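## Task

Put both grey steel power modules on a single table next to the arms, and both wooden pillar blocks on a single table too. All four must stay upright in their current orientation with their full footprint resting on the table surface. Every other object has to remain resting directly on the table it occupies now. The attempt fails if any object enters the slot cut into the top of a weight. Nothing may rely on a robot to stay put at the end; open the grippers and pull the arms away once finished.

## Robot and tools

Setup: four identical i2rt Big YAM arms named arm1, arm2, arm3 and arm4. Each has six joints, a two-finger gripper and a wrist camera (armN_cam_wrist). Two fixed room cameras, room_a and room_b, watch the scene. The hand reaches roughly 1.0 m from the joint1 axis when fully stretched. With joints 1 and 6 at zero and the hand level pointing forward, the wrist camera rides on top of the hand looking toward the fingertips. Loose objects may occasionally get nudged by something external.

Frame: a single shared scene frame, origin on the floor, +z upward. The hand point is halfway between the fingertips; the hand z axis runs along the fingers and its y axis is the direction the fingers open and close. Foot poses are never printed. Calls themselves use joint values only, not Cartesian poses.

execute_actions: argument actions is a list holding exactly one action object, or empty (empty just returns state and images). The action object is keyed by arm name; each arm gets its own entry containing joints, a map from joint name to an absolute target (not an offset). Names and ranges: joint1_rad -2.879 to 2.879 rad (rotates the whole arm about its foot, positive is counter-clockwise seen from above, 0 unfolds toward where the foot faces); joint2_rad 0 to 3.141 rad (shoulder, 0 has the upper arm pointing back roughly level, increasing lifts it up then forward); joint3_rad 0 to 3.019 rad (elbow, 0 is fully folded, increasing opens it); joint4_rad -1.692 to 1.57 rad (hand pitch, positive tips fingers up); joint5_rad -1.57 to 1.57 rad (hand yaw, positive toward the arm's right); joint6_rad -2.094 to 2.094 rad (hand roll, positive clockwise viewed from behind the hand); gripper_m 0 to 0.093 metres, the fingertip gap. Done-tolerances are ±0.045, ±0.14, ±0.09, ±0.055, ±0.03, ±0.035 rad for joints 1 to 6 and ±0.003 m for the gripper. Any joint or arm you omit may keep driving toward its previous target. Several arms can be commanded in one action; they start together but finish independently. Joints move at different speeds, so the hand can sweep a wide path between postures. Optional cameras: a list of camera names, or "all"; omitted or null means all, an empty list means none. Unknown keys, unknown cameras or out-of-range numbers cause the whole call to be rejected with no motion.

wait: seconds from 0 to 10; commands nothing new and returns the same state and pictures as an empty action.

zoom_image: camera (one of the six names) and region [x0, y0, x1, y1] in pixels of that camera's latest full image, top-left is (0, 0), at most 504 by 504 pixels. Only cameras present in the latest result can be zoomed.

finished_scene: scene is the number of the scene being closed. It is irreversible, is judged after the robots hold the last command, and reports success; the next scene's task arrives in its result. Replying without any tool call ends everything.

Reading results: joint_positions gives current values; the pictures line lists which camera each returned image comes from, in order. joint_status tells how each commanded motion ended: off_target (stopped short, may still be pushing), contact_stop or time_out (the joint holds where it stopped; a timed-out joint may keep a target near its position, at most 0.375, 0.375, 0.113, 0.225, 0.075, 0.3 rad away for joints 1 to 6, and continue pushing, and will move on if the path clears), not_followed (a safety check blocked that arm's joint targets; a cause line usually explains; the arm may retry them on every later action until given passable targets; the gripper part still runs). on_its_own covers what the call did not command; its held at value is the target a joint holds, not its position. To relieve a pushing joint, send it its reported position. Very small changes from the current position may produce no motion. Joint torques are listed in joint order without the gripper; they carry per-arm offsets, scale and noise, are nonzero in free air, and friction can mimic or mask a load. A MOTOR HOT line appears from 85 °C; at 100 °C an OVER-TEMPERATURE FAULT stops that arm, which drops and lets go, and its unfinished keys read limit_stop_at_motor_heat (resend them). If a result shows a stop, later motion calls in the same reply are skipped. While you think, the robots keep holding the last command.

Avoid: dropping, slamming or sliding objects off the tables or onto the floor; anything falling into a weight's top slot; arms pressing hard against each other (this can end the run, and the self-collision check ignores fingers, gripper housings and wrist cameras and can react late); no line reports arm-to-arm contact. The arms do not stop on touch and can push hard, which also heats motors, so avoid prolonged pushing or holding loads. Finish with objects resting freely, grippers open and arms withdrawn.

Each tool is called as name([rows], argument=value, ...), one row to a line, values as JSON.

## Session

execute_actions(actions=[])

Scene clock: 0.00 s.
Joint torques (N m, as the arm reports them, + toward a larger angle): no reading
arm1.joint_positions: joint1_rad=-0.512 joint2_rad=+0.271 joint3_rad=+1.374 joint4_rad=-1.155 joint5_rad=+0.082 joint6_rad=+0.115 gripper_m=+0.095
arm1.joint_status: not commanded
arm1.hand: x=-1.3580 y=+0.8306 z=+1.4339 quat_wxyz=(-0.676, +0.056, -0.722, -0.135) (m; scene frame)
arm2.joint_positions: joint1_rad=+0.329 joint2_rad=+0.538 joint3_rad=+1.661 joint4_rad=-1.459 joint5_rad=+0.085 joint6_rad=-0.145 gripper_m=+0.095
arm2.joint_status: not commanded
arm2.hand: x=-0.7575 y=-0.2176 z=+1.4234 quat_wxyz=(-0.174, +0.806, -0.104, -0.556) (m; scene frame)
arm3.joint_positions: joint1_rad=+0.717 joint2_rad=+0.448 joint3_rad=+1.481 joint4_rad=-1.262 joint5_rad=-0.104 joint6_rad=+0.138 gripper_m=+0.094
arm3.joint_status: not commanded
arm3.hand: x=+0.6049 y=+0.0880 z=+1.3700 quat_wxyz=(-0.323, -0.723, -0.289, +0.538) (m; scene frame)
arm4.joint_positions: joint1_rad=-0.698 joint2_rad=+0.589 joint3_rad=+1.565 joint4_rad=-1.499 joint5_rad=-0.126 joint6_rad=-0.179 gripper_m=+0.094
arm4.joint_status: not commanded
arm4.hand: x=+1.2473 y=-0.7926 z=+1.3873 quat_wxyz=(-0.054, -0.845, -0.181, +0.500) (m; scene frame)
pictures: arm1_cam_wrist, arm2_cam_wrist, arm3_cam_wrist, arm4_cam_wrist, room_a, room_b
Images, in order (width x height): arm1_cam_wrist 616x616, arm2_cam_wrist 616x616, arm3_cam_wrist 616x616, arm4_cam_wrist 616x616, room_a 896x504, room_b 896x504.

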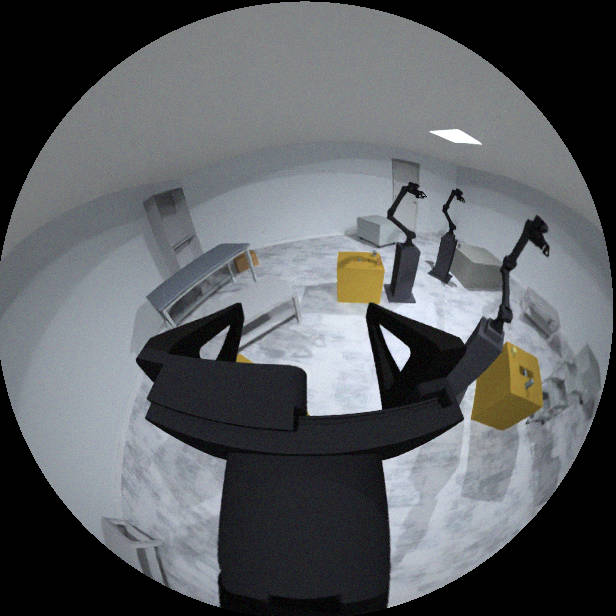

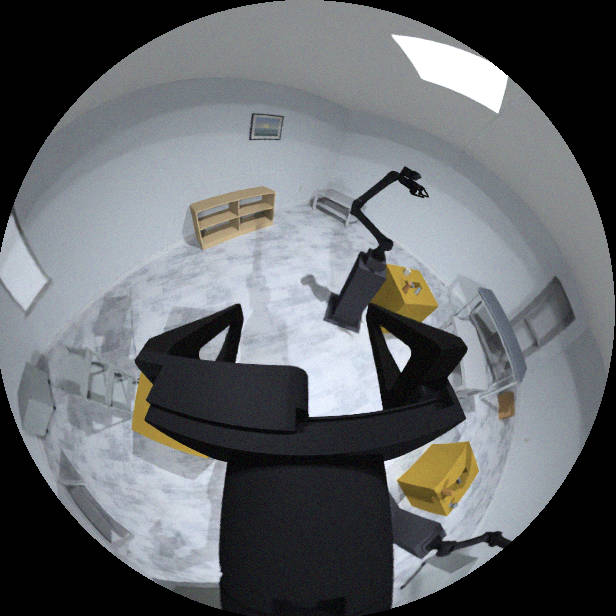

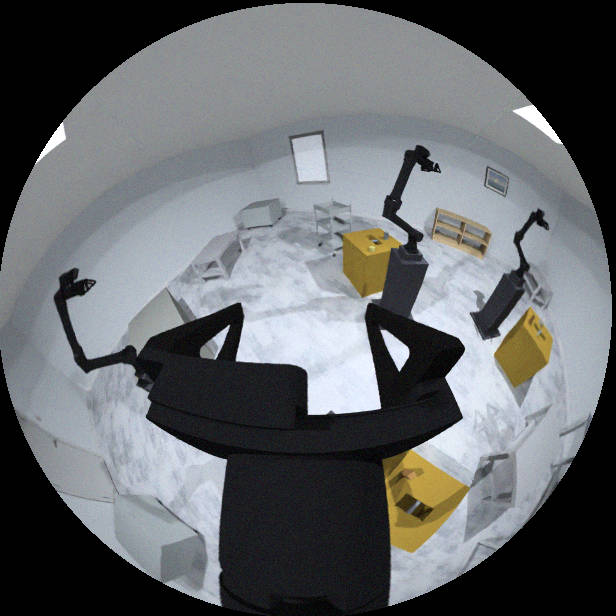

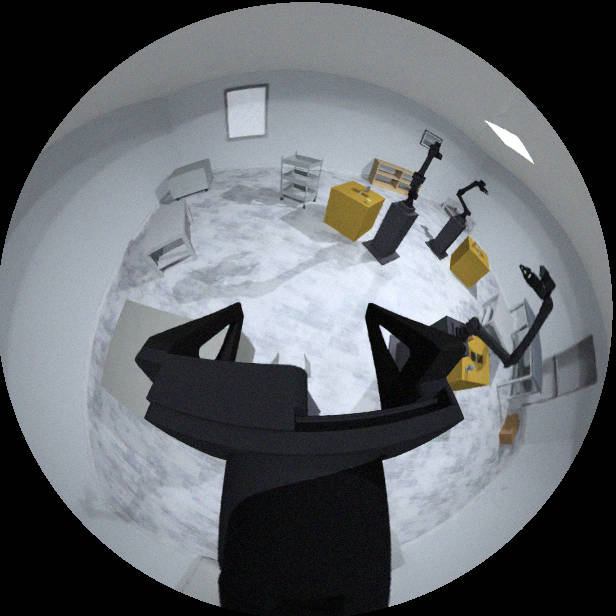

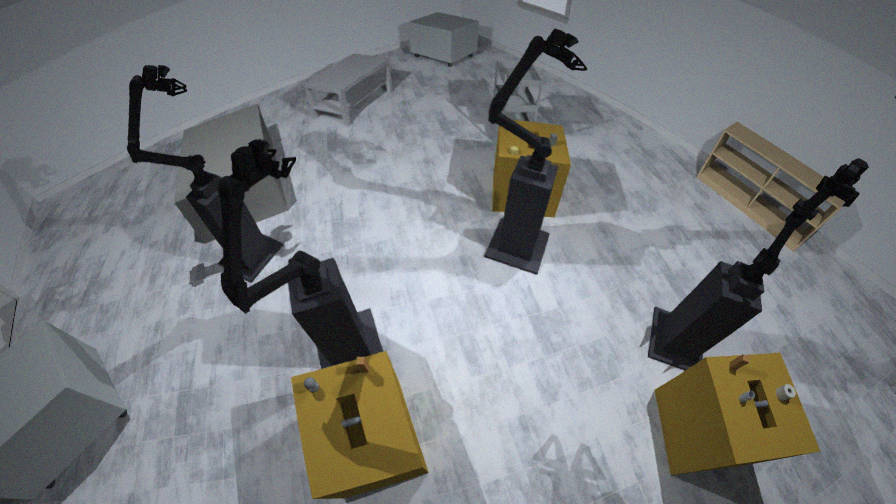

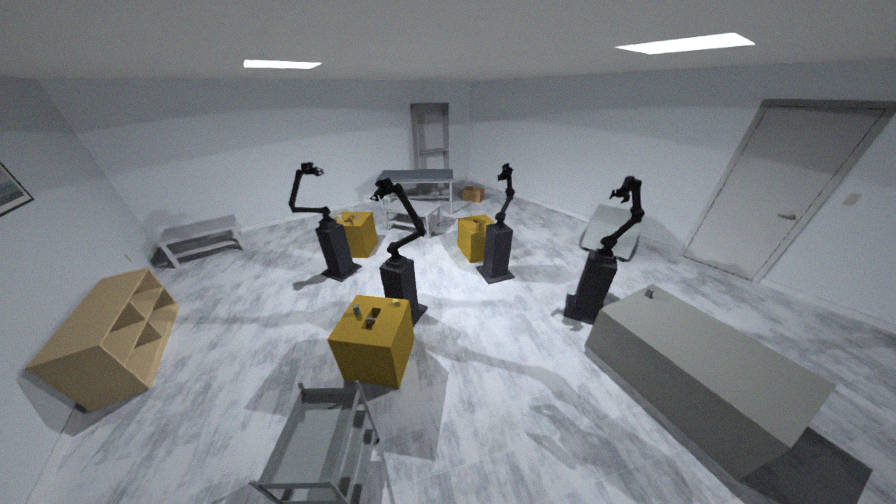

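zoom_image(camera="room_a", region=[640, 330, 840, 480])

zoom_image(camera="room_a", region=[270, 340, 450, 504])

zoom_image(camera="room_b", region=[310, 280, 430, 360])

zoom_image(camera="room_b", region=[580, 260, 720, 350])

Region (640, 330, 840, 480) of room_a's 896x504 image, scaled by 2.520, with more detail than that image has; it fills the top 378 rows of this view, and the rest is white.

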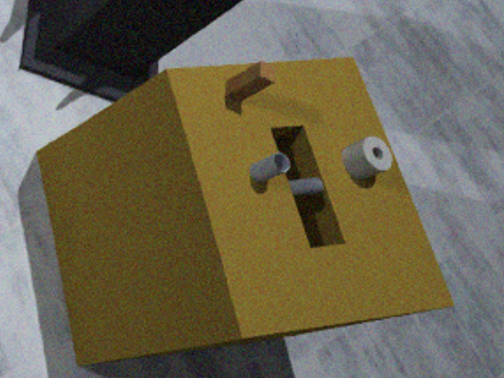

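Region (270, 340, 450, 504) of room_a's 896x504 image, scaled by 2.800, with more detail than that image has; it fills the top 459 rows of this view, and the rest is white.

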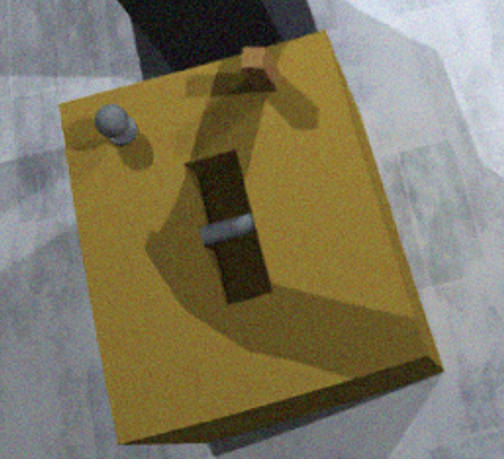

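Region (310, 280, 430, 360) of room_b's 896x504 image, scaled by 4.200, with more detail than that image has.

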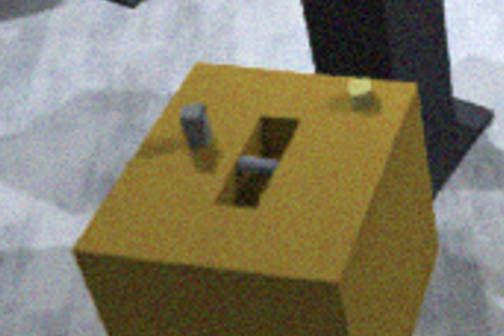

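Region (580, 260, 720, 350) of room_b's 896x504 image, scaled by 3.600, with more detail than that image has; it fills the top 324 rows of this view, and the rest is white.

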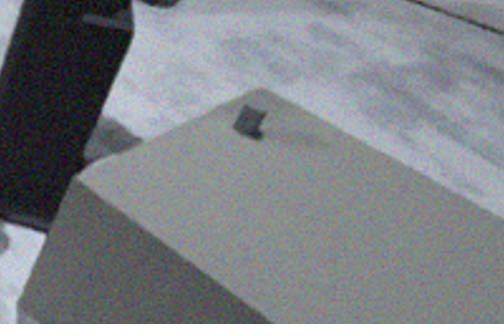

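execute_actions([
  {"arm1":{"joints":{"joint1_rad":0.2}},"arm2":{"joints":{"joint1_rad":1.6}},"arm3":{"joints":{"joint1_rad":-1.1}},"arm4":{"joints":{"joint1_rad":0.5}}},
], cameras=["room_a","room_b"])

execute_actions([
  {"arm1":{"joints":{"joint2_rad":1.2,"joint5_rad":0,"joint6_rad":0}},"arm2":{"joints":{"joint3_rad":0.9,"joint5_rad":0,"joint6_rad":0}},"arm3":{"joints":{"joint2_rad":1.4,"joint5_rad":0,"joint6_rad":0}},"arm4":{"joints":{"joint4_rad":-0.9,"joint5_rad":0,"joint6_rad":0}}},
], cameras=["arm1_cam_wrist","arm2_cam_wrist","arm3_cam_wrist"])

Scene clock: 4.50 s.
Joint torques (N m, as the arm reports them, + toward a larger angle): arm1=[-0.18  7.78  7.92  2.27 -0.04 -0.07] | arm2=[-0.41  5.23  6.67  2.37 -0.04 -0.11] | arm3=[-1.09  6.05  7.92  2.09  0.08 -0.17] | arm4=[-0.07  4.34  7.36  2.31 -0.15 -0.03]
arm1.joint_positions: joint1_rad=+0.194 joint2_rad=+0.271 joint3_rad=+1.374 joint4_rad=-1.155 joint5_rad=+0.082 joint6_rad=+0.115 gripper_m=+0.095
arm1.joint_status: all done
arm1.hand: x=-1.3920 y=+0.8858 z=+1.4344 quat_wxyz=(-0.590, +0.303, -0.656, -0.360) (m; scene frame)
arm2.joint_positions: joint1_rad=+1.595 joint2_rad=+0.538 joint3_rad=+1.661 joint4_rad=-1.459 joint5_rad=+0.085 joint6_rad=-0.145 gripper_m=+0.095
arm2.joint_status: all done
arm2.hand: x=-0.7309 y=-0.3681 z=+1.4225 quat_wxyz=(+0.185, +0.712, +0.396, -0.550) (m; scene frame)
arm3.joint_positions: joint1_rad=-1.088 joint2_rad=+0.448 joint3_rad=+1.481 joint4_rad=-1.262 joint5_rad=-0.104 joint6_rad=+0.138 gripper_m=+0.094
arm3.joint_status: all done
arm3.hand: x=+0.5974 y=+0.3156 z=+1.3680 quat_wxyz=(+0.215, -0.677, +0.395, +0.584) (m; scene frame)
arm4.joint_positions: joint1_rad=+0.489 joint2_rad=+0.589 joint3_rad=+1.565 joint4_rad=-1.499 joint5_rad=-0.126 joint6_rad=-0.179 gripper_m=+0.094
arm4.joint_status: all done
arm4.hand: x=+1.3965 y=-0.9141 z=+1.3875 quat_wxyz=(-0.323, -0.599, -0.623, +0.386) (m; scene frame)
pictures: room_a, room_b
Images, in order (width x height): room_a 896x504, room_b 896x504.

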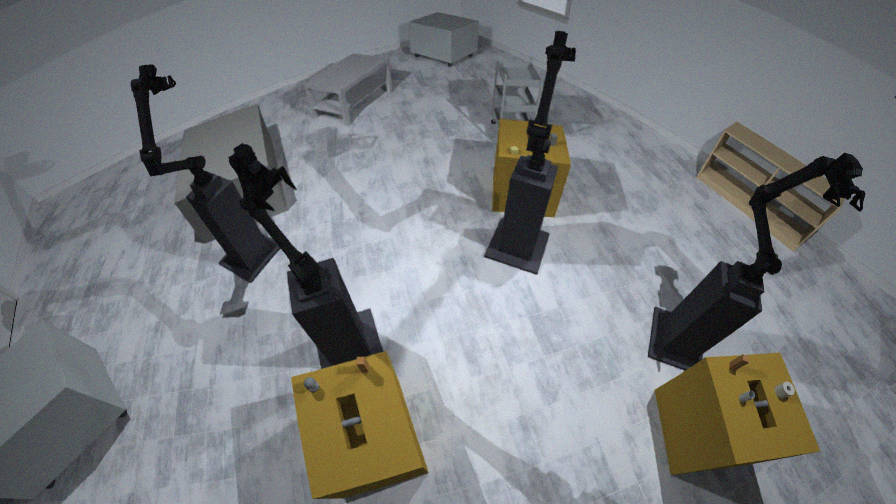

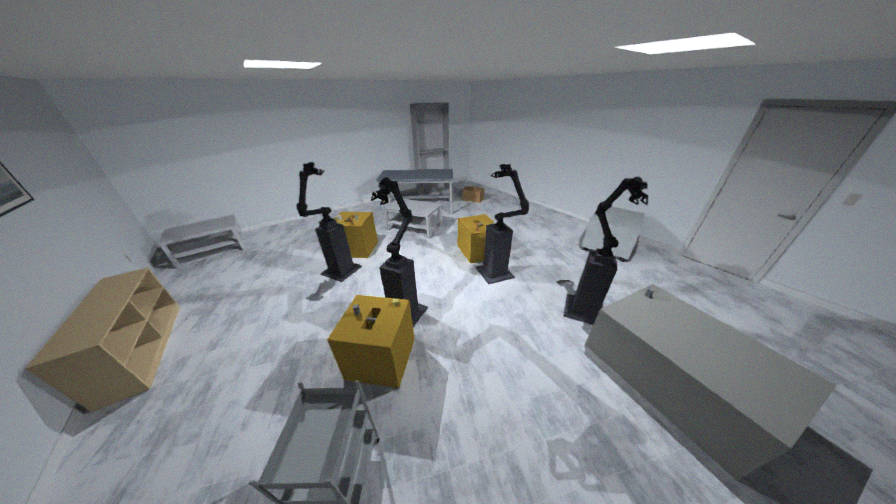

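Scene clock: 6.10 s.
Joint torques (N m, as the arm reports them, + toward a larger angle): arm1=[-1.08 -8.42 12.18  1.67 -0.18 -0.23] | arm2=[-0.43  0.37  9.26  1.61 -0.18  0.02] | arm3=[ -0.84 -13.66  11.33   0.97   0.25  -0.29] | arm4=[-0.08  4.31  7.39  2.87 -0.01  0.08]
arm1.joint_positions: joint1_rad=+0.194 joint2_rad=+1.205 joint3_rad=+1.374 joint4_rad=-1.155 joint5_rad=+0.002 joint6_rad=+0.012 gripper_m=+0.095
arm1.joint_status: all done
arm1.hand: x=-1.2242 y=+1.2176 z=+1.1798 quat_wxyz=(-0.250, +0.478, -0.828, -0.150) (m; scene frame)
arm2.joint_positions: joint1_rad=+1.595 joint2_rad=+0.546 joint3_rad=+0.897 joint4_rad=-1.459 joint5_rad=+0.004 joint6_rad=-0.013 gripper_m=+0.095
arm2.joint_status: all done
arm2.hand: x=-0.7664 y=-0.4339 z=+1.0725 quat_wxyz=(+0.096, +0.868, +0.440, -0.208) (m; scene frame)
arm3.joint_positions: joint1_rad=-1.088 joint2_rad=+1.404 joint3_rad=+1.480 joint4_rad=-1.262 joint5_rad=-0.004 joint6_rad=+0.014 gripper_m=+0.094
arm3.joint_status: all done
arm3.hand: x=+0.4140 y=+0.6190 z=+1.0550 quat_wxyz=(+0.082, -0.860, +0.473, +0.172) (m; scene frame)
arm4.joint_positions: joint1_rad=+0.489 joint2_rad=+0.589 joint3_rad=+1.565 joint4_rad=-0.917 joint5_rad=-0.002 joint6_rad=-0.012 gripper_m=+0.094
arm4.joint_status: all done
arm4.hand: x=+1.3689 y=-0.9422 z=+1.5242 quat_wxyz=(-0.455, -0.530, -0.434, +0.570) (m; scene frame)
pictures: arm1_cam_wrist, arm2_cam_wrist, arm3_cam_wrist
Images, in order (width x height): arm1_cam_wrist 616x616, arm2_cam_wrist 616x616, arm3_cam_wrist 616x616.

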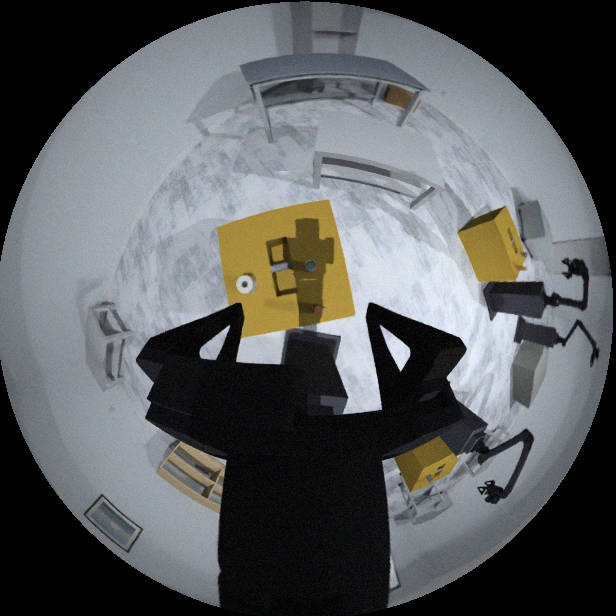

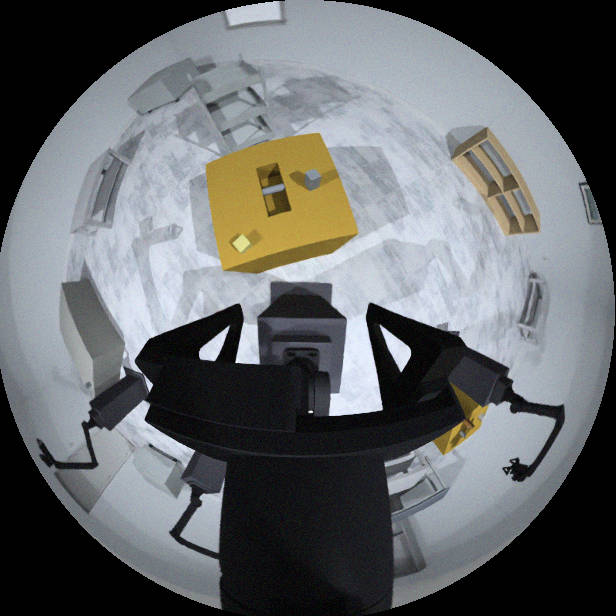

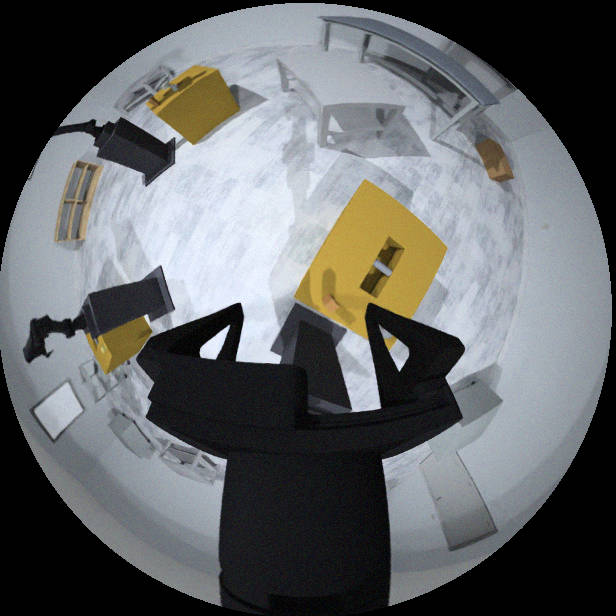

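execute_actions([
  {"arm1":{"joints":{"joint1_rad":0.15,"joint2_rad":1.827,"joint3_rad":1.126,"joint4_rad":-0.87}},"arm2":{"joints":{"joint1_rad":1.58,"joint2_rad":2.084,"joint3_rad":1.653,"joint4_rad":-1.14}},"arm3":{"joints":{"joint1_rad":0.239,"joint2_rad":1.202,"joint3_rad":0.811,"joint4_rad":0.391,"joint6_rad":1.571}},"arm4":{"joints":{"joint1_rad":0.8,"joint2_rad":1.827,"joint3_rad":1.126,"joint4_rad":-0.87}}},
])

Scene clock: 15.37 s.
Joint torques (N m, as the arm reports them, + toward a larger angle): arm1=[ -1.07 -14.41   8.97   0.91  -0.09  -0.2 ] | arm2=[ -1.67 -18.38  10.08   0.52  -0.17   0.01] | arm3=[  0.5  -10.68  10.5    2.95   0.13  -0.11] | arm4=[ -0.4  -14.99   7.66   0.39  -0.1    0.07]
arm1.joint_positions: joint1_rad=+0.153 joint2_rad=+1.834 joint3_rad=+1.106 joint4_rad=-0.879 joint5_rad=+0.001 joint6_rad=+0.012 gripper_m=+0.095
arm1.joint_status: all done
arm1.hand: x=-1.2077 y=+1.2119 z=+0.7909 quat_wxyz=(+0.013, +0.483, -0.875, +0.005) (m; scene frame)
arm2.joint_positions: joint1_rad=+1.588 joint2_rad=+2.101 joint3_rad=+1.625 joint4_rad=-1.141 joint5_rad=+0.003 joint6_rad=-0.013 gripper_m=+0.095
arm2.joint_status: all done
arm2.hand: x=-1.0116 y=-0.7479 z=+0.7790 quat_wxyz=(-0.015, +0.894, +0.448, +0.018) (m; scene frame)
arm3.joint_positions: joint1_rad=+0.235 joint2_rad=+1.213 joint3_rad=+0.806 joint4_rad=+0.367 joint5_rad=-0.001 joint6_rad=+1.556 gripper_m=+0.094
arm3.joint_status: all done
arm3.hand: x=+0.1691 y=+0.0226 z=+1.0945 quat_wxyz=(-0.566, -0.586, +0.413, +0.406) (m; scene frame)
arm4.joint_positions: joint1_rad=+0.793 joint2_rad=+1.828 joint3_rad=+1.105 joint4_rad=-0.868 joint5_rad=+0.000 joint6_rad=-0.011 gripper_m=+0.094
arm4.joint_status: all done
arm4.hand: x=+1.4529 y=-1.2087 z=+0.7780 quat_wxyz=(+0.007, -0.670, -0.742, -0.005) (m; scene frame)
pictures: arm1_cam_wrist, arm2_cam_wrist, arm3_cam_wrist, arm4_cam_wrist, room_a, room_b
Images, in order (width x height): arm1_cam_wrist 616x616, arm2_cam_wrist 616x616, arm3_cam_wrist 616x616, arm4_cam_wrist 616x616, room_a 896x504, room_b 896x504.

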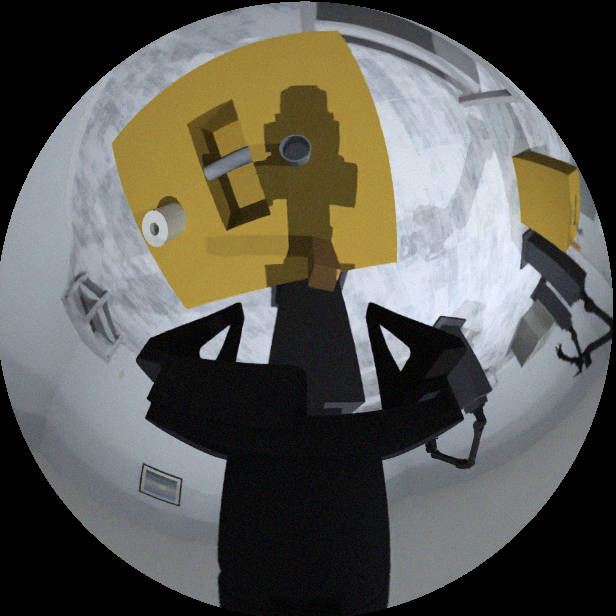

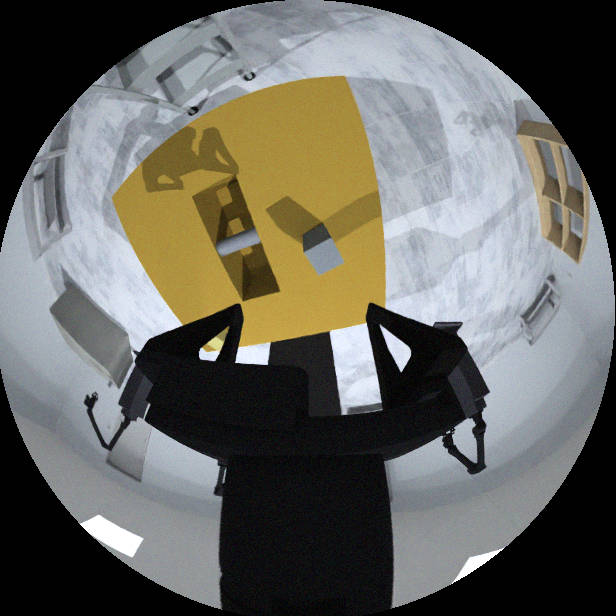

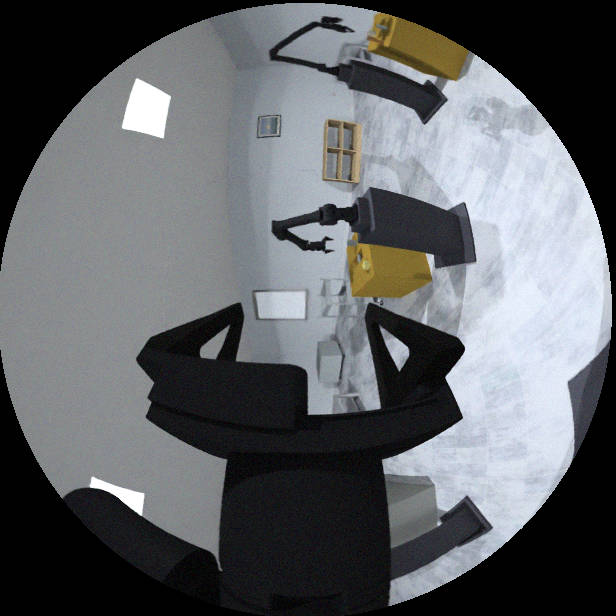

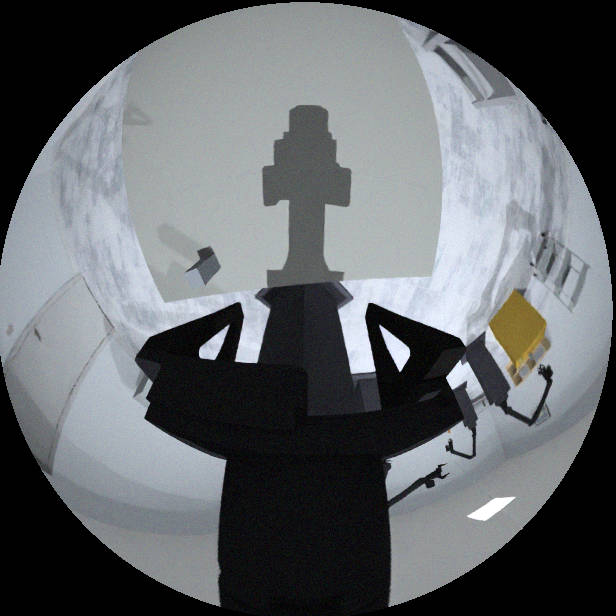

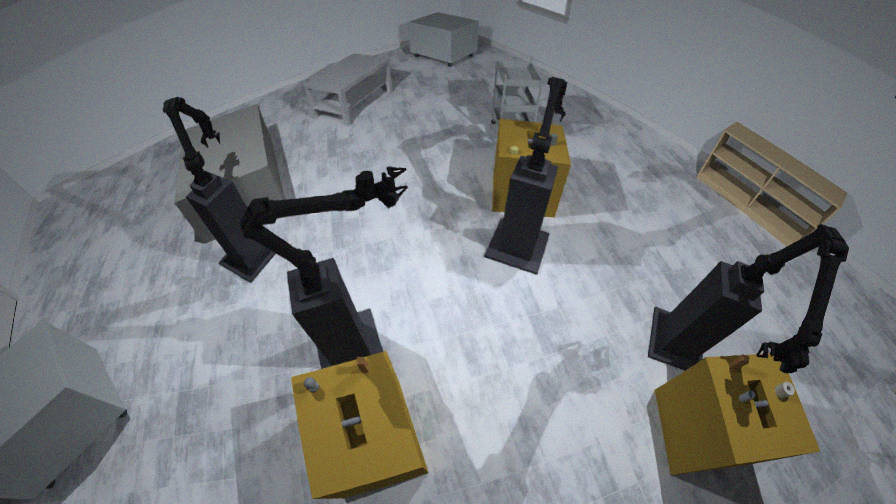

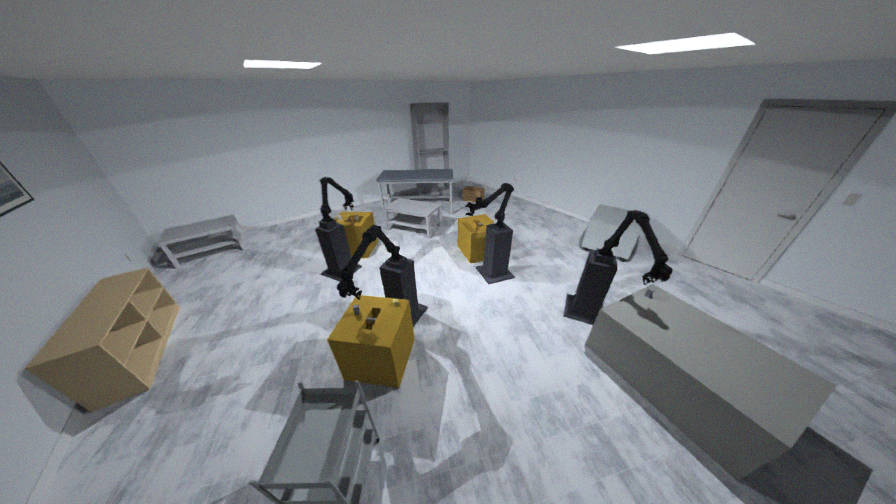

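zoom_image(camera="arm1_cam_wrist", region=[260, 210, 380, 330])

zoom_image(camera="arm2_cam_wrist", region=[260, 190, 380, 310])

Region (260, 210, 380, 330) of arm1_cam_wrist's 616x616 image, scaled by 4.200, with more detail than that image has.

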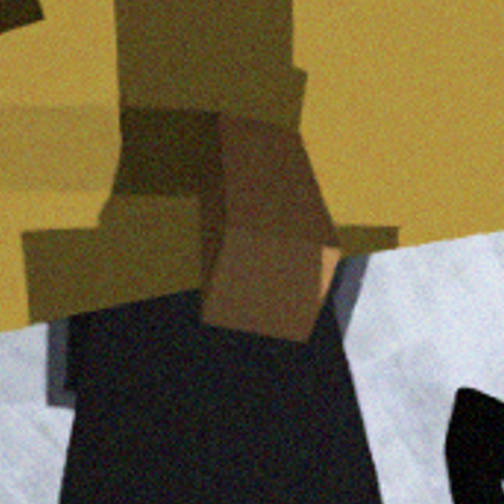

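Region (260, 190, 380, 310) of arm2_cam_wrist's 616x616 image, scaled by 4.200, with more detail than that image has.

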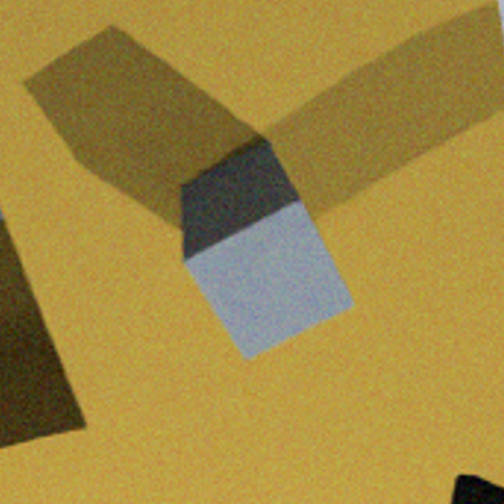

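execute_actions([
  {"arm1":{"joints":{"joint1_rad":0.105,"joint2_rad":1.897,"joint3_rad":0.965,"joint4_rad":-0.605,"joint6_rad":0.2}},"arm2":{"joints":{"joint1_rad":1.545,"joint2_rad":2.137,"joint3_rad":1.483,"joint4_rad":-0.875,"joint6_rad":-0.53}},"arm4":{"joints":{"joint1_rad":-1.79,"joint2_rad":1.135,"joint3_rad":0.6,"joint4_rad":0.56}}},
], cameras=["arm1_cam_wrist","arm2_cam_wrist","room_a"])

Scene clock: 21.07 s.
Joint torques (N m, as the arm reports them, + toward a larger angle): arm1=[ -0.87 -13.58   6.95   0.86  -0.06   0.07] | arm2=[ -0.75 -16.93   7.41   1.12  -0.18  -0.26] | arm3=[  0.58 -10.71  10.49   2.96   0.13  -0.11] | arm4=[-1.29 -7.15  8.36  2.93 -0.14  0.06]
arm1.joint_positions: joint1_rad=+0.104 joint2_rad=+1.901 joint3_rad=+0.951 joint4_rad=-0.615 joint5_rad=+0.001 joint6_rad=+0.188 gripper_m=+0.095
arm1.joint_status: all done
arm1.hand: x=-1.2059 y=+1.1756 z=+0.7219 quat_wxyz=(-0.004, +0.382, -0.924, -0.005) (m; scene frame)
arm2.joint_positions: joint1_rad=+1.540 joint2_rad=+2.142 joint3_rad=+1.477 joint4_rad=-0.888 joint5_rad=+0.002 joint6_rad=-0.517 gripper_m=+0.095
arm2.joint_status: all done
arm2.hand: x=-1.0266 y=-0.7210 z=+0.7075 quat_wxyz=(-0.003, +0.769, +0.639, -0.010) (m; scene frame)
arm3.joint_positions: joint1_rad=+0.235 joint2_rad=+1.213 joint3_rad=+0.806 joint4_rad=+0.367 joint5_rad=-0.001 joint6_rad=+1.557 gripper_m=+0.094
arm3.joint_status: not commanded
arm3.hand: x=+0.1691 y=+0.0226 z=+1.0945 quat_wxyz=(-0.566, -0.586, +0.413, +0.406) (m; scene frame)
arm4.joint_positions: joint1_rad=-1.785 joint2_rad=+1.142 joint3_rad=+0.600 joint4_rad=+0.543 joint5_rad=+0.001 joint6_rad=-0.010 gripper_m=+0.094
arm4.joint_status: all done
arm4.hand: x=+1.1082 y=-0.3472 z=+1.1008 quat_wxyz=(+0.315, -0.635, +0.311, +0.633) (m; scene frame)
pictures: arm1_cam_wrist, arm2_cam_wrist, room_a
Images, in order (width x height): arm1_cam_wrist 616x616, arm2_cam_wrist 616x616, room_a 896x504.

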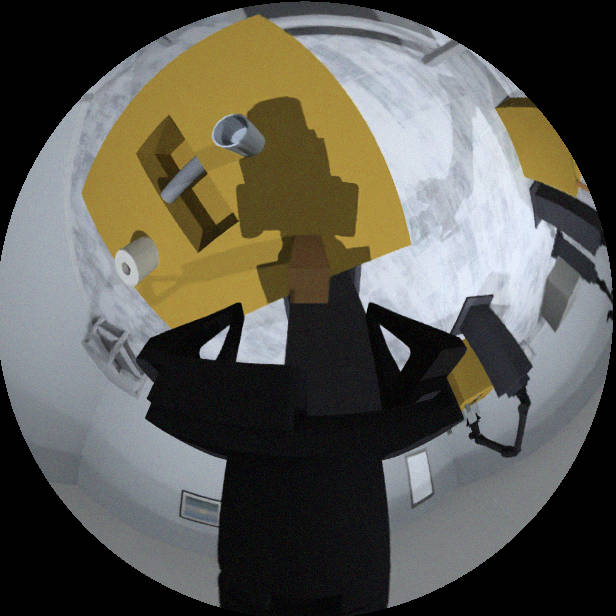

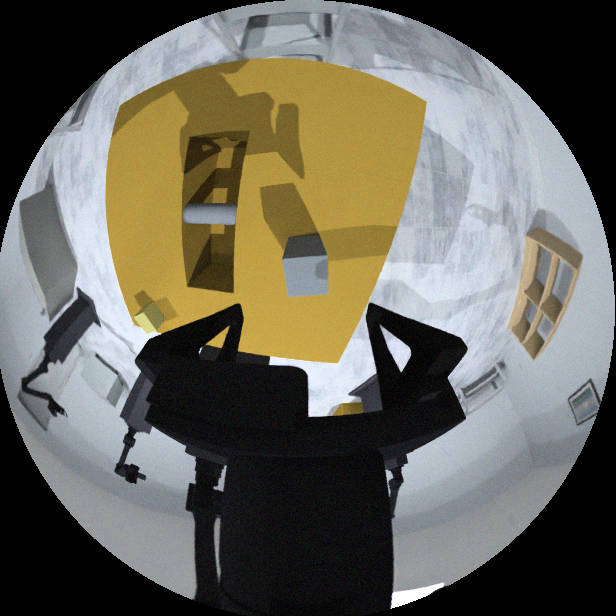

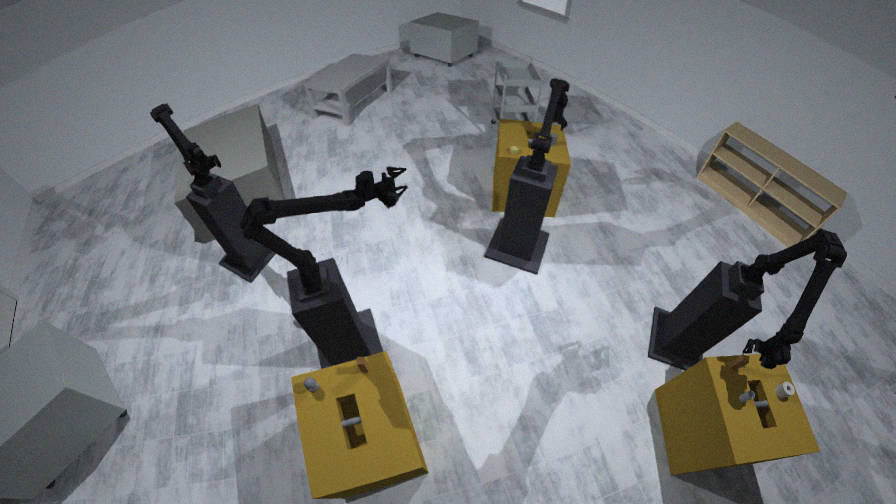

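execute_actions([
  {"arm1":{"joints":{"joint1_rad":0.098,"joint2_rad":2.13,"joint3_rad":0.95,"joint4_rad":-0.366}},"arm2":{"joints":{"joint2_rad":2.325,"joint3_rad":1.458,"joint4_rad":-0.678,"joint6_rad":-0.57}}},
], cameras=["arm1_cam_wrist","arm2_cam_wrist","room_a","room_b"])

Scene clock: 23.77 s.
Joint torques (N m, as the arm reports them, + toward a larger angle): arm1=[ -1.37 -14.61   4.28   0.83  -0.08   0.1 ] | arm2=[ -0.38 -17.74   5.94   1.08   0.02  -0.25] | arm3=[  0.5  -10.71  10.48   2.96   0.12  -0.11] | arm4=[-1.24 -7.14  8.37  2.94 -0.14  0.06]
arm1.joint_positions: joint1_rad=+0.104 joint2_rad=+2.137 joint3_rad=+0.942 joint4_rad=-0.376 joint5_rad=+0.001 joint6_rad=+0.188 gripper_m=+0.095
arm1.joint_status: all done
arm1.hand: x=-1.2113 y=+1.1686 z=+0.6243 quat_wxyz=(-0.002, +0.382, -0.924, -0.004) (m; scene frame)
arm2.joint_positions: joint1_rad=+1.540 joint2_rad=+2.334 joint3_rad=+1.452 joint4_rad=-0.690 joint5_rad=-0.003 joint6_rad=-0.557 gripper_m=+0.095
arm2.joint_status: all done
arm2.hand: x=-1.0180 y=-0.7109 z=+0.5928 quat_wxyz=(-0.002, +0.756, +0.654, +0.000) (m; scene frame)
arm3.joint_positions: joint1_rad=+0.235 joint2_rad=+1.213 joint3_rad=+0.806 joint4_rad=+0.367 joint5_rad=-0.001 joint6_rad=+1.557 gripper_m=+0.094
arm3.joint_status: not commanded
arm3.hand: x=+0.1691 y=+0.0226 z=+1.0945 quat_wxyz=(-0.566, -0.586, +0.413, +0.406) (m; scene frame)
arm4.joint_positions: joint1_rad=-1.785 joint2_rad=+1.142 joint3_rad=+0.600 joint4_rad=+0.543 joint5_rad=+0.001 joint6_rad=-0.010 gripper_m=+0.094
arm4.joint_status: not commanded
arm4.hand: x=+1.1082 y=-0.3472 z=+1.1008 quat_wxyz=(+0.315, -0.635, +0.311, +0.633) (m; scene frame)
pictures: arm1_cam_wrist, arm2_cam_wrist, room_a, room_b
Images, in order (width x height): arm1_cam_wrist 616x616, arm2_cam_wrist 616x616, room_a 896x504, room_b 896x504.

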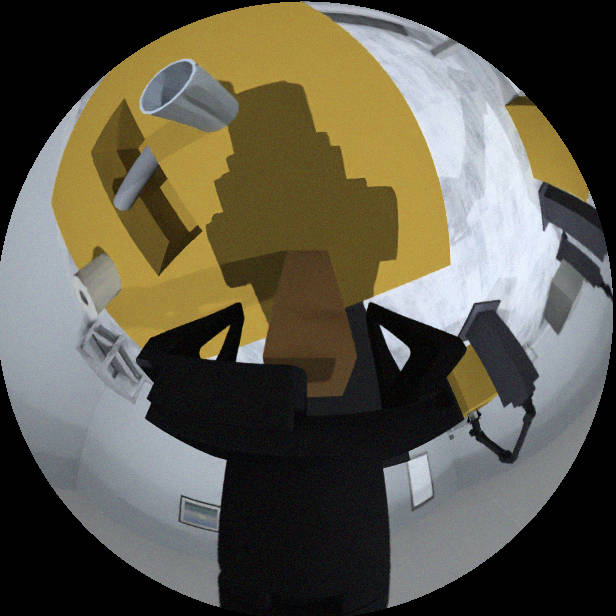

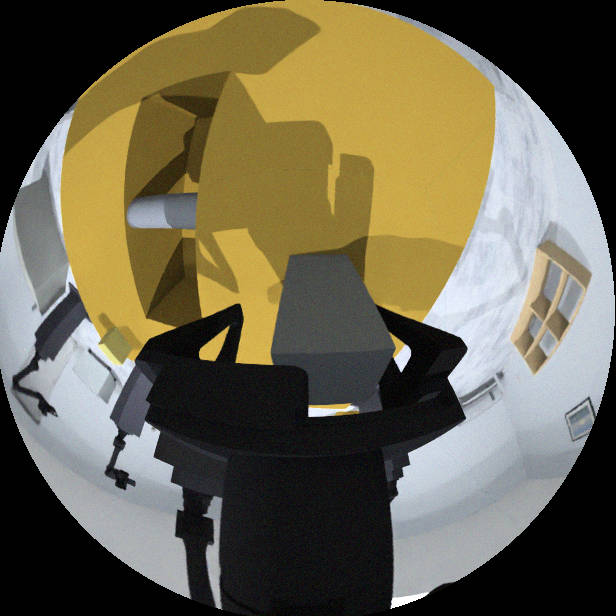

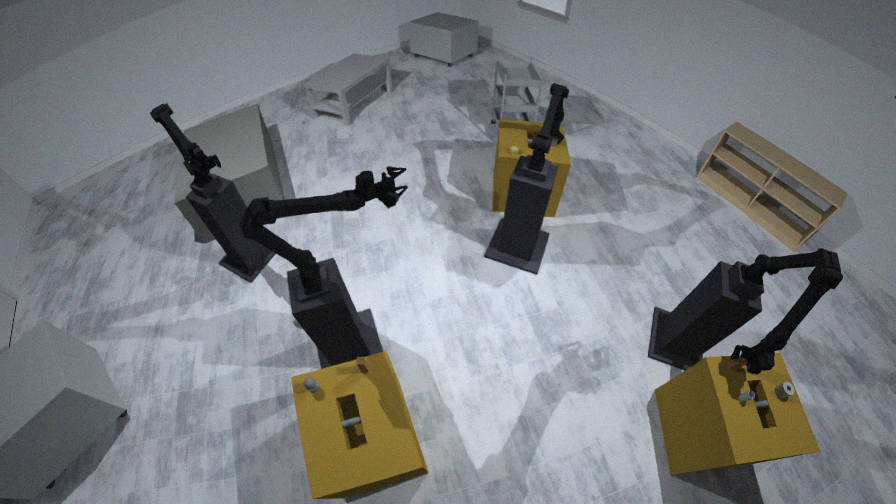

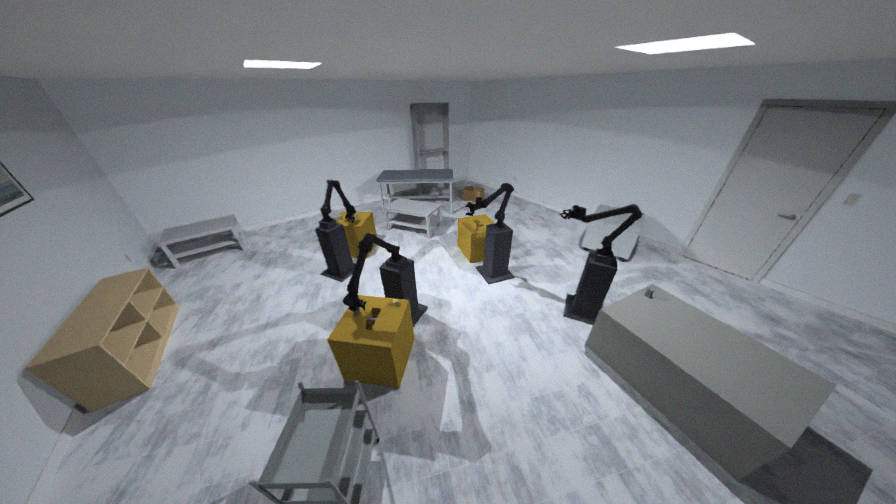

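execute_actions([
  {"arm1":{"joints":{"gripper_m":0.02}},"arm2":{"joints":{"joint1_rad":1.518,"gripper_m":0.03}}},
], cameras=["arm1_cam_wrist","arm2_cam_wrist"])

Scene clock: 25.33 s.
Joint torques (N m, as the arm reports them, + toward a larger angle): arm1=[ -1.76 -14.73   4.33   0.82  -0.05   0.09] | arm2=[ -1.86 -17.9    6.04   1.     0.02  -0.24] | arm3=[  0.51 -10.68  10.49   2.96   0.13  -0.11] | arm4=[-1.19 -7.13  8.36  2.94 -0.14  0.06]
arm1.joint_positions: joint1_rad=+0.104 joint2_rad=+2.137 joint3_rad=+0.942 joint4_rad=-0.376 joint5_rad=+0.001 joint6_rad=+0.188 gripper_m=+0.035
arm1.joint_status: gripper_m off_target (ended at +0.035, target +0.020)
arm1.hand: x=-1.2113 y=+1.1687 z=+0.6243 quat_wxyz=(-0.002, +0.382, -0.924, -0.004) (m; scene frame)
arm2.joint_positions: joint1_rad=+1.525 joint2_rad=+2.334 joint3_rad=+1.452 joint4_rad=-0.689 joint5_rad=-0.003 joint6_rad=-0.558 gripper_m=+0.040
arm2.joint_status: gripper_m off_target (ended at +0.040, target +0.030); the others done
arm2.hand: x=-1.0250 y=-0.7051 z=+0.5929 quat_wxyz=(-0.003, +0.761, +0.649, -0.001) (m; scene frame)
arm3.joint_positions: joint1_rad=+0.235 joint2_rad=+1.213 joint3_rad=+0.806 joint4_rad=+0.367 joint5_rad=-0.001 joint6_rad=+1.557 gripper_m=+0.094
arm3.joint_status: not commanded
arm3.hand: x=+0.1691 y=+0.0226 z=+1.0945 quat_wxyz=(-0.566, -0.586, +0.413, +0.406) (m; scene frame)
arm4.joint_positions: joint1_rad=-1.785 joint2_rad=+1.142 joint3_rad=+0.600 joint4_rad=+0.543 joint5_rad=+0.001 joint6_rad=-0.010 gripper_m=+0.094
arm4.joint_status: not commanded
arm4.hand: x=+1.1082 y=-0.3472 z=+1.1008 quat_wxyz=(+0.315, -0.635, +0.311, +0.633) (m; scene frame)
pictures: arm1_cam_wrist, arm2_cam_wrist
Images, in order (width x height): arm1_cam_wrist 616x616, arm2_cam_wrist 616x616.

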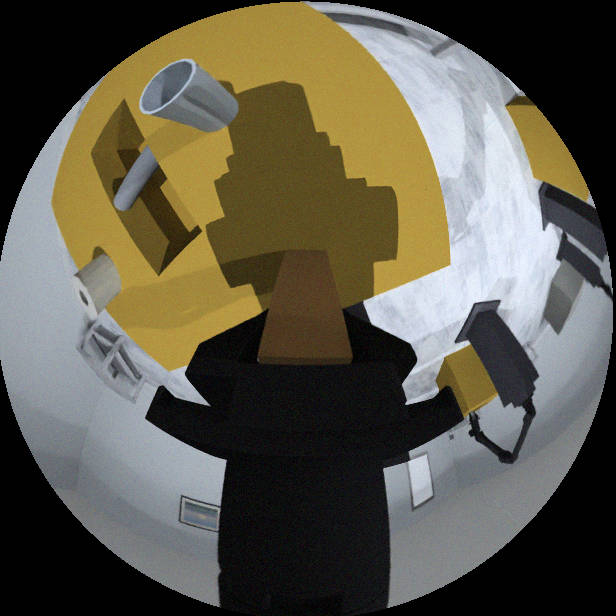

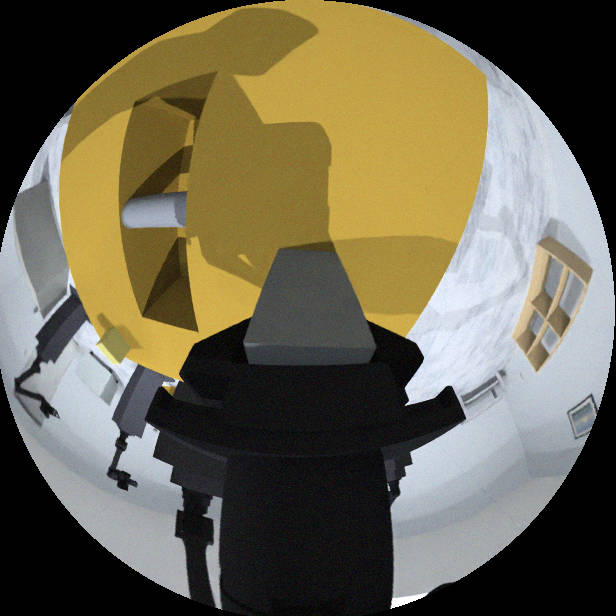

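execute_actions([
  {"arm1":{"joints":{"joint2_rad":1.75,"joint3_rad":1.0,"joint4_rad":-0.8,"gripper_m":0.0}},"arm2":{"joints":{"joint2_rad":2.0,"joint3_rad":1.5,"joint4_rad":-1.0,"gripper_m":0.0}}},
], cameras=["arm2_cam_wrist","room_a"])

Scene clock: 27.27 s.
Joint torques (N m, as the arm reports them, + toward a larger angle): arm1=[ -1.48 -12.43   8.45   0.37  -0.05   0.03] | arm2=[ -1.52 -16.36   9.41   0.26  -0.01  -0.24] | arm3=[  0.51 -10.72  10.49   2.96   0.13  -0.11] | arm4=[-1.22 -7.14  8.36  2.93 -0.14  0.06]
arm1.joint_positions: joint1_rad=+0.104 joint2_rad=+1.743 joint3_rad=+0.983 joint4_rad=-0.791 joint5_rad=+0.001 joint6_rad=+0.188 gripper_m=+0.035
arm1.joint_status: gripper_m off_target (ended at +0.035, target +0.000); the others done
arm1.hand: x=-1.2043 y=+1.1773 z=+0.7947 quat_wxyz=(-0.010, +0.382, -0.924, -0.009) (m; scene frame)
arm2.joint_positions: joint1_rad=+1.525 joint2_rad=+2.004 joint3_rad=+1.481 joint4_rad=-0.991 joint5_rad=-0.002 joint6_rad=-0.558 gripper_m=+0.040
arm2.joint_status: gripper_m off_target (ended at +0.040, target +0.000); the others done
arm2.hand: x=-1.0316 y=-0.7149 z=+0.7860 quat_wxyz=(+0.002, +0.761, +0.649, -0.029) (m; scene frame)
arm3.joint_positions: joint1_rad=+0.235 joint2_rad=+1.213 joint3_rad=+0.806 joint4_rad=+0.367 joint5_rad=-0.001 joint6_rad=+1.557 gripper_m=+0.094
arm3.joint_status: not commanded
arm3.hand: x=+0.1691 y=+0.0226 z=+1.0945 quat_wxyz=(-0.566, -0.586, +0.413, +0.406) (m; scene frame)
arm4.joint_positions: joint1_rad=-1.785 joint2_rad=+1.142 joint3_rad=+0.600 joint4_rad=+0.543 joint5_rad=+0.001 joint6_rad=-0.010 gripper_m=+0.094
arm4.joint_status: not commanded
arm4.hand: x=+1.1082 y=-0.3472 z=+1.1008 quat_wxyz=(+0.315, -0.635, +0.311, +0.633) (m; scene frame)
pictures: arm2_cam_wrist, room_a
Images, in order (width x height): arm2_cam_wrist 616x616, room_a 896x504.

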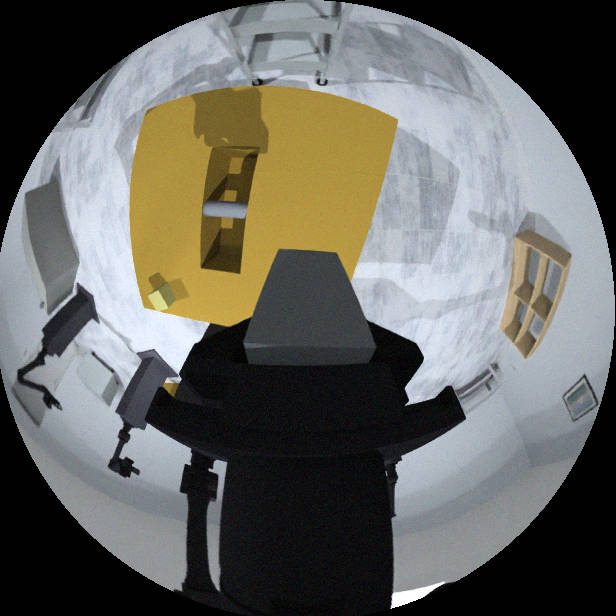

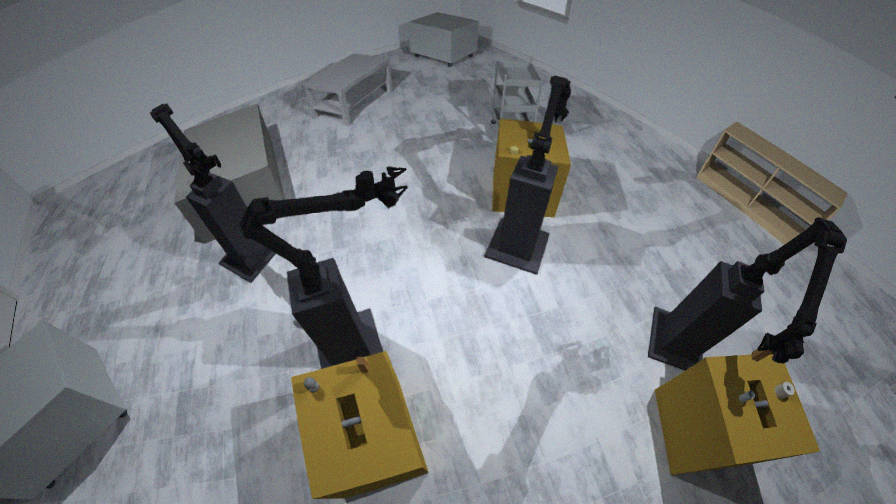

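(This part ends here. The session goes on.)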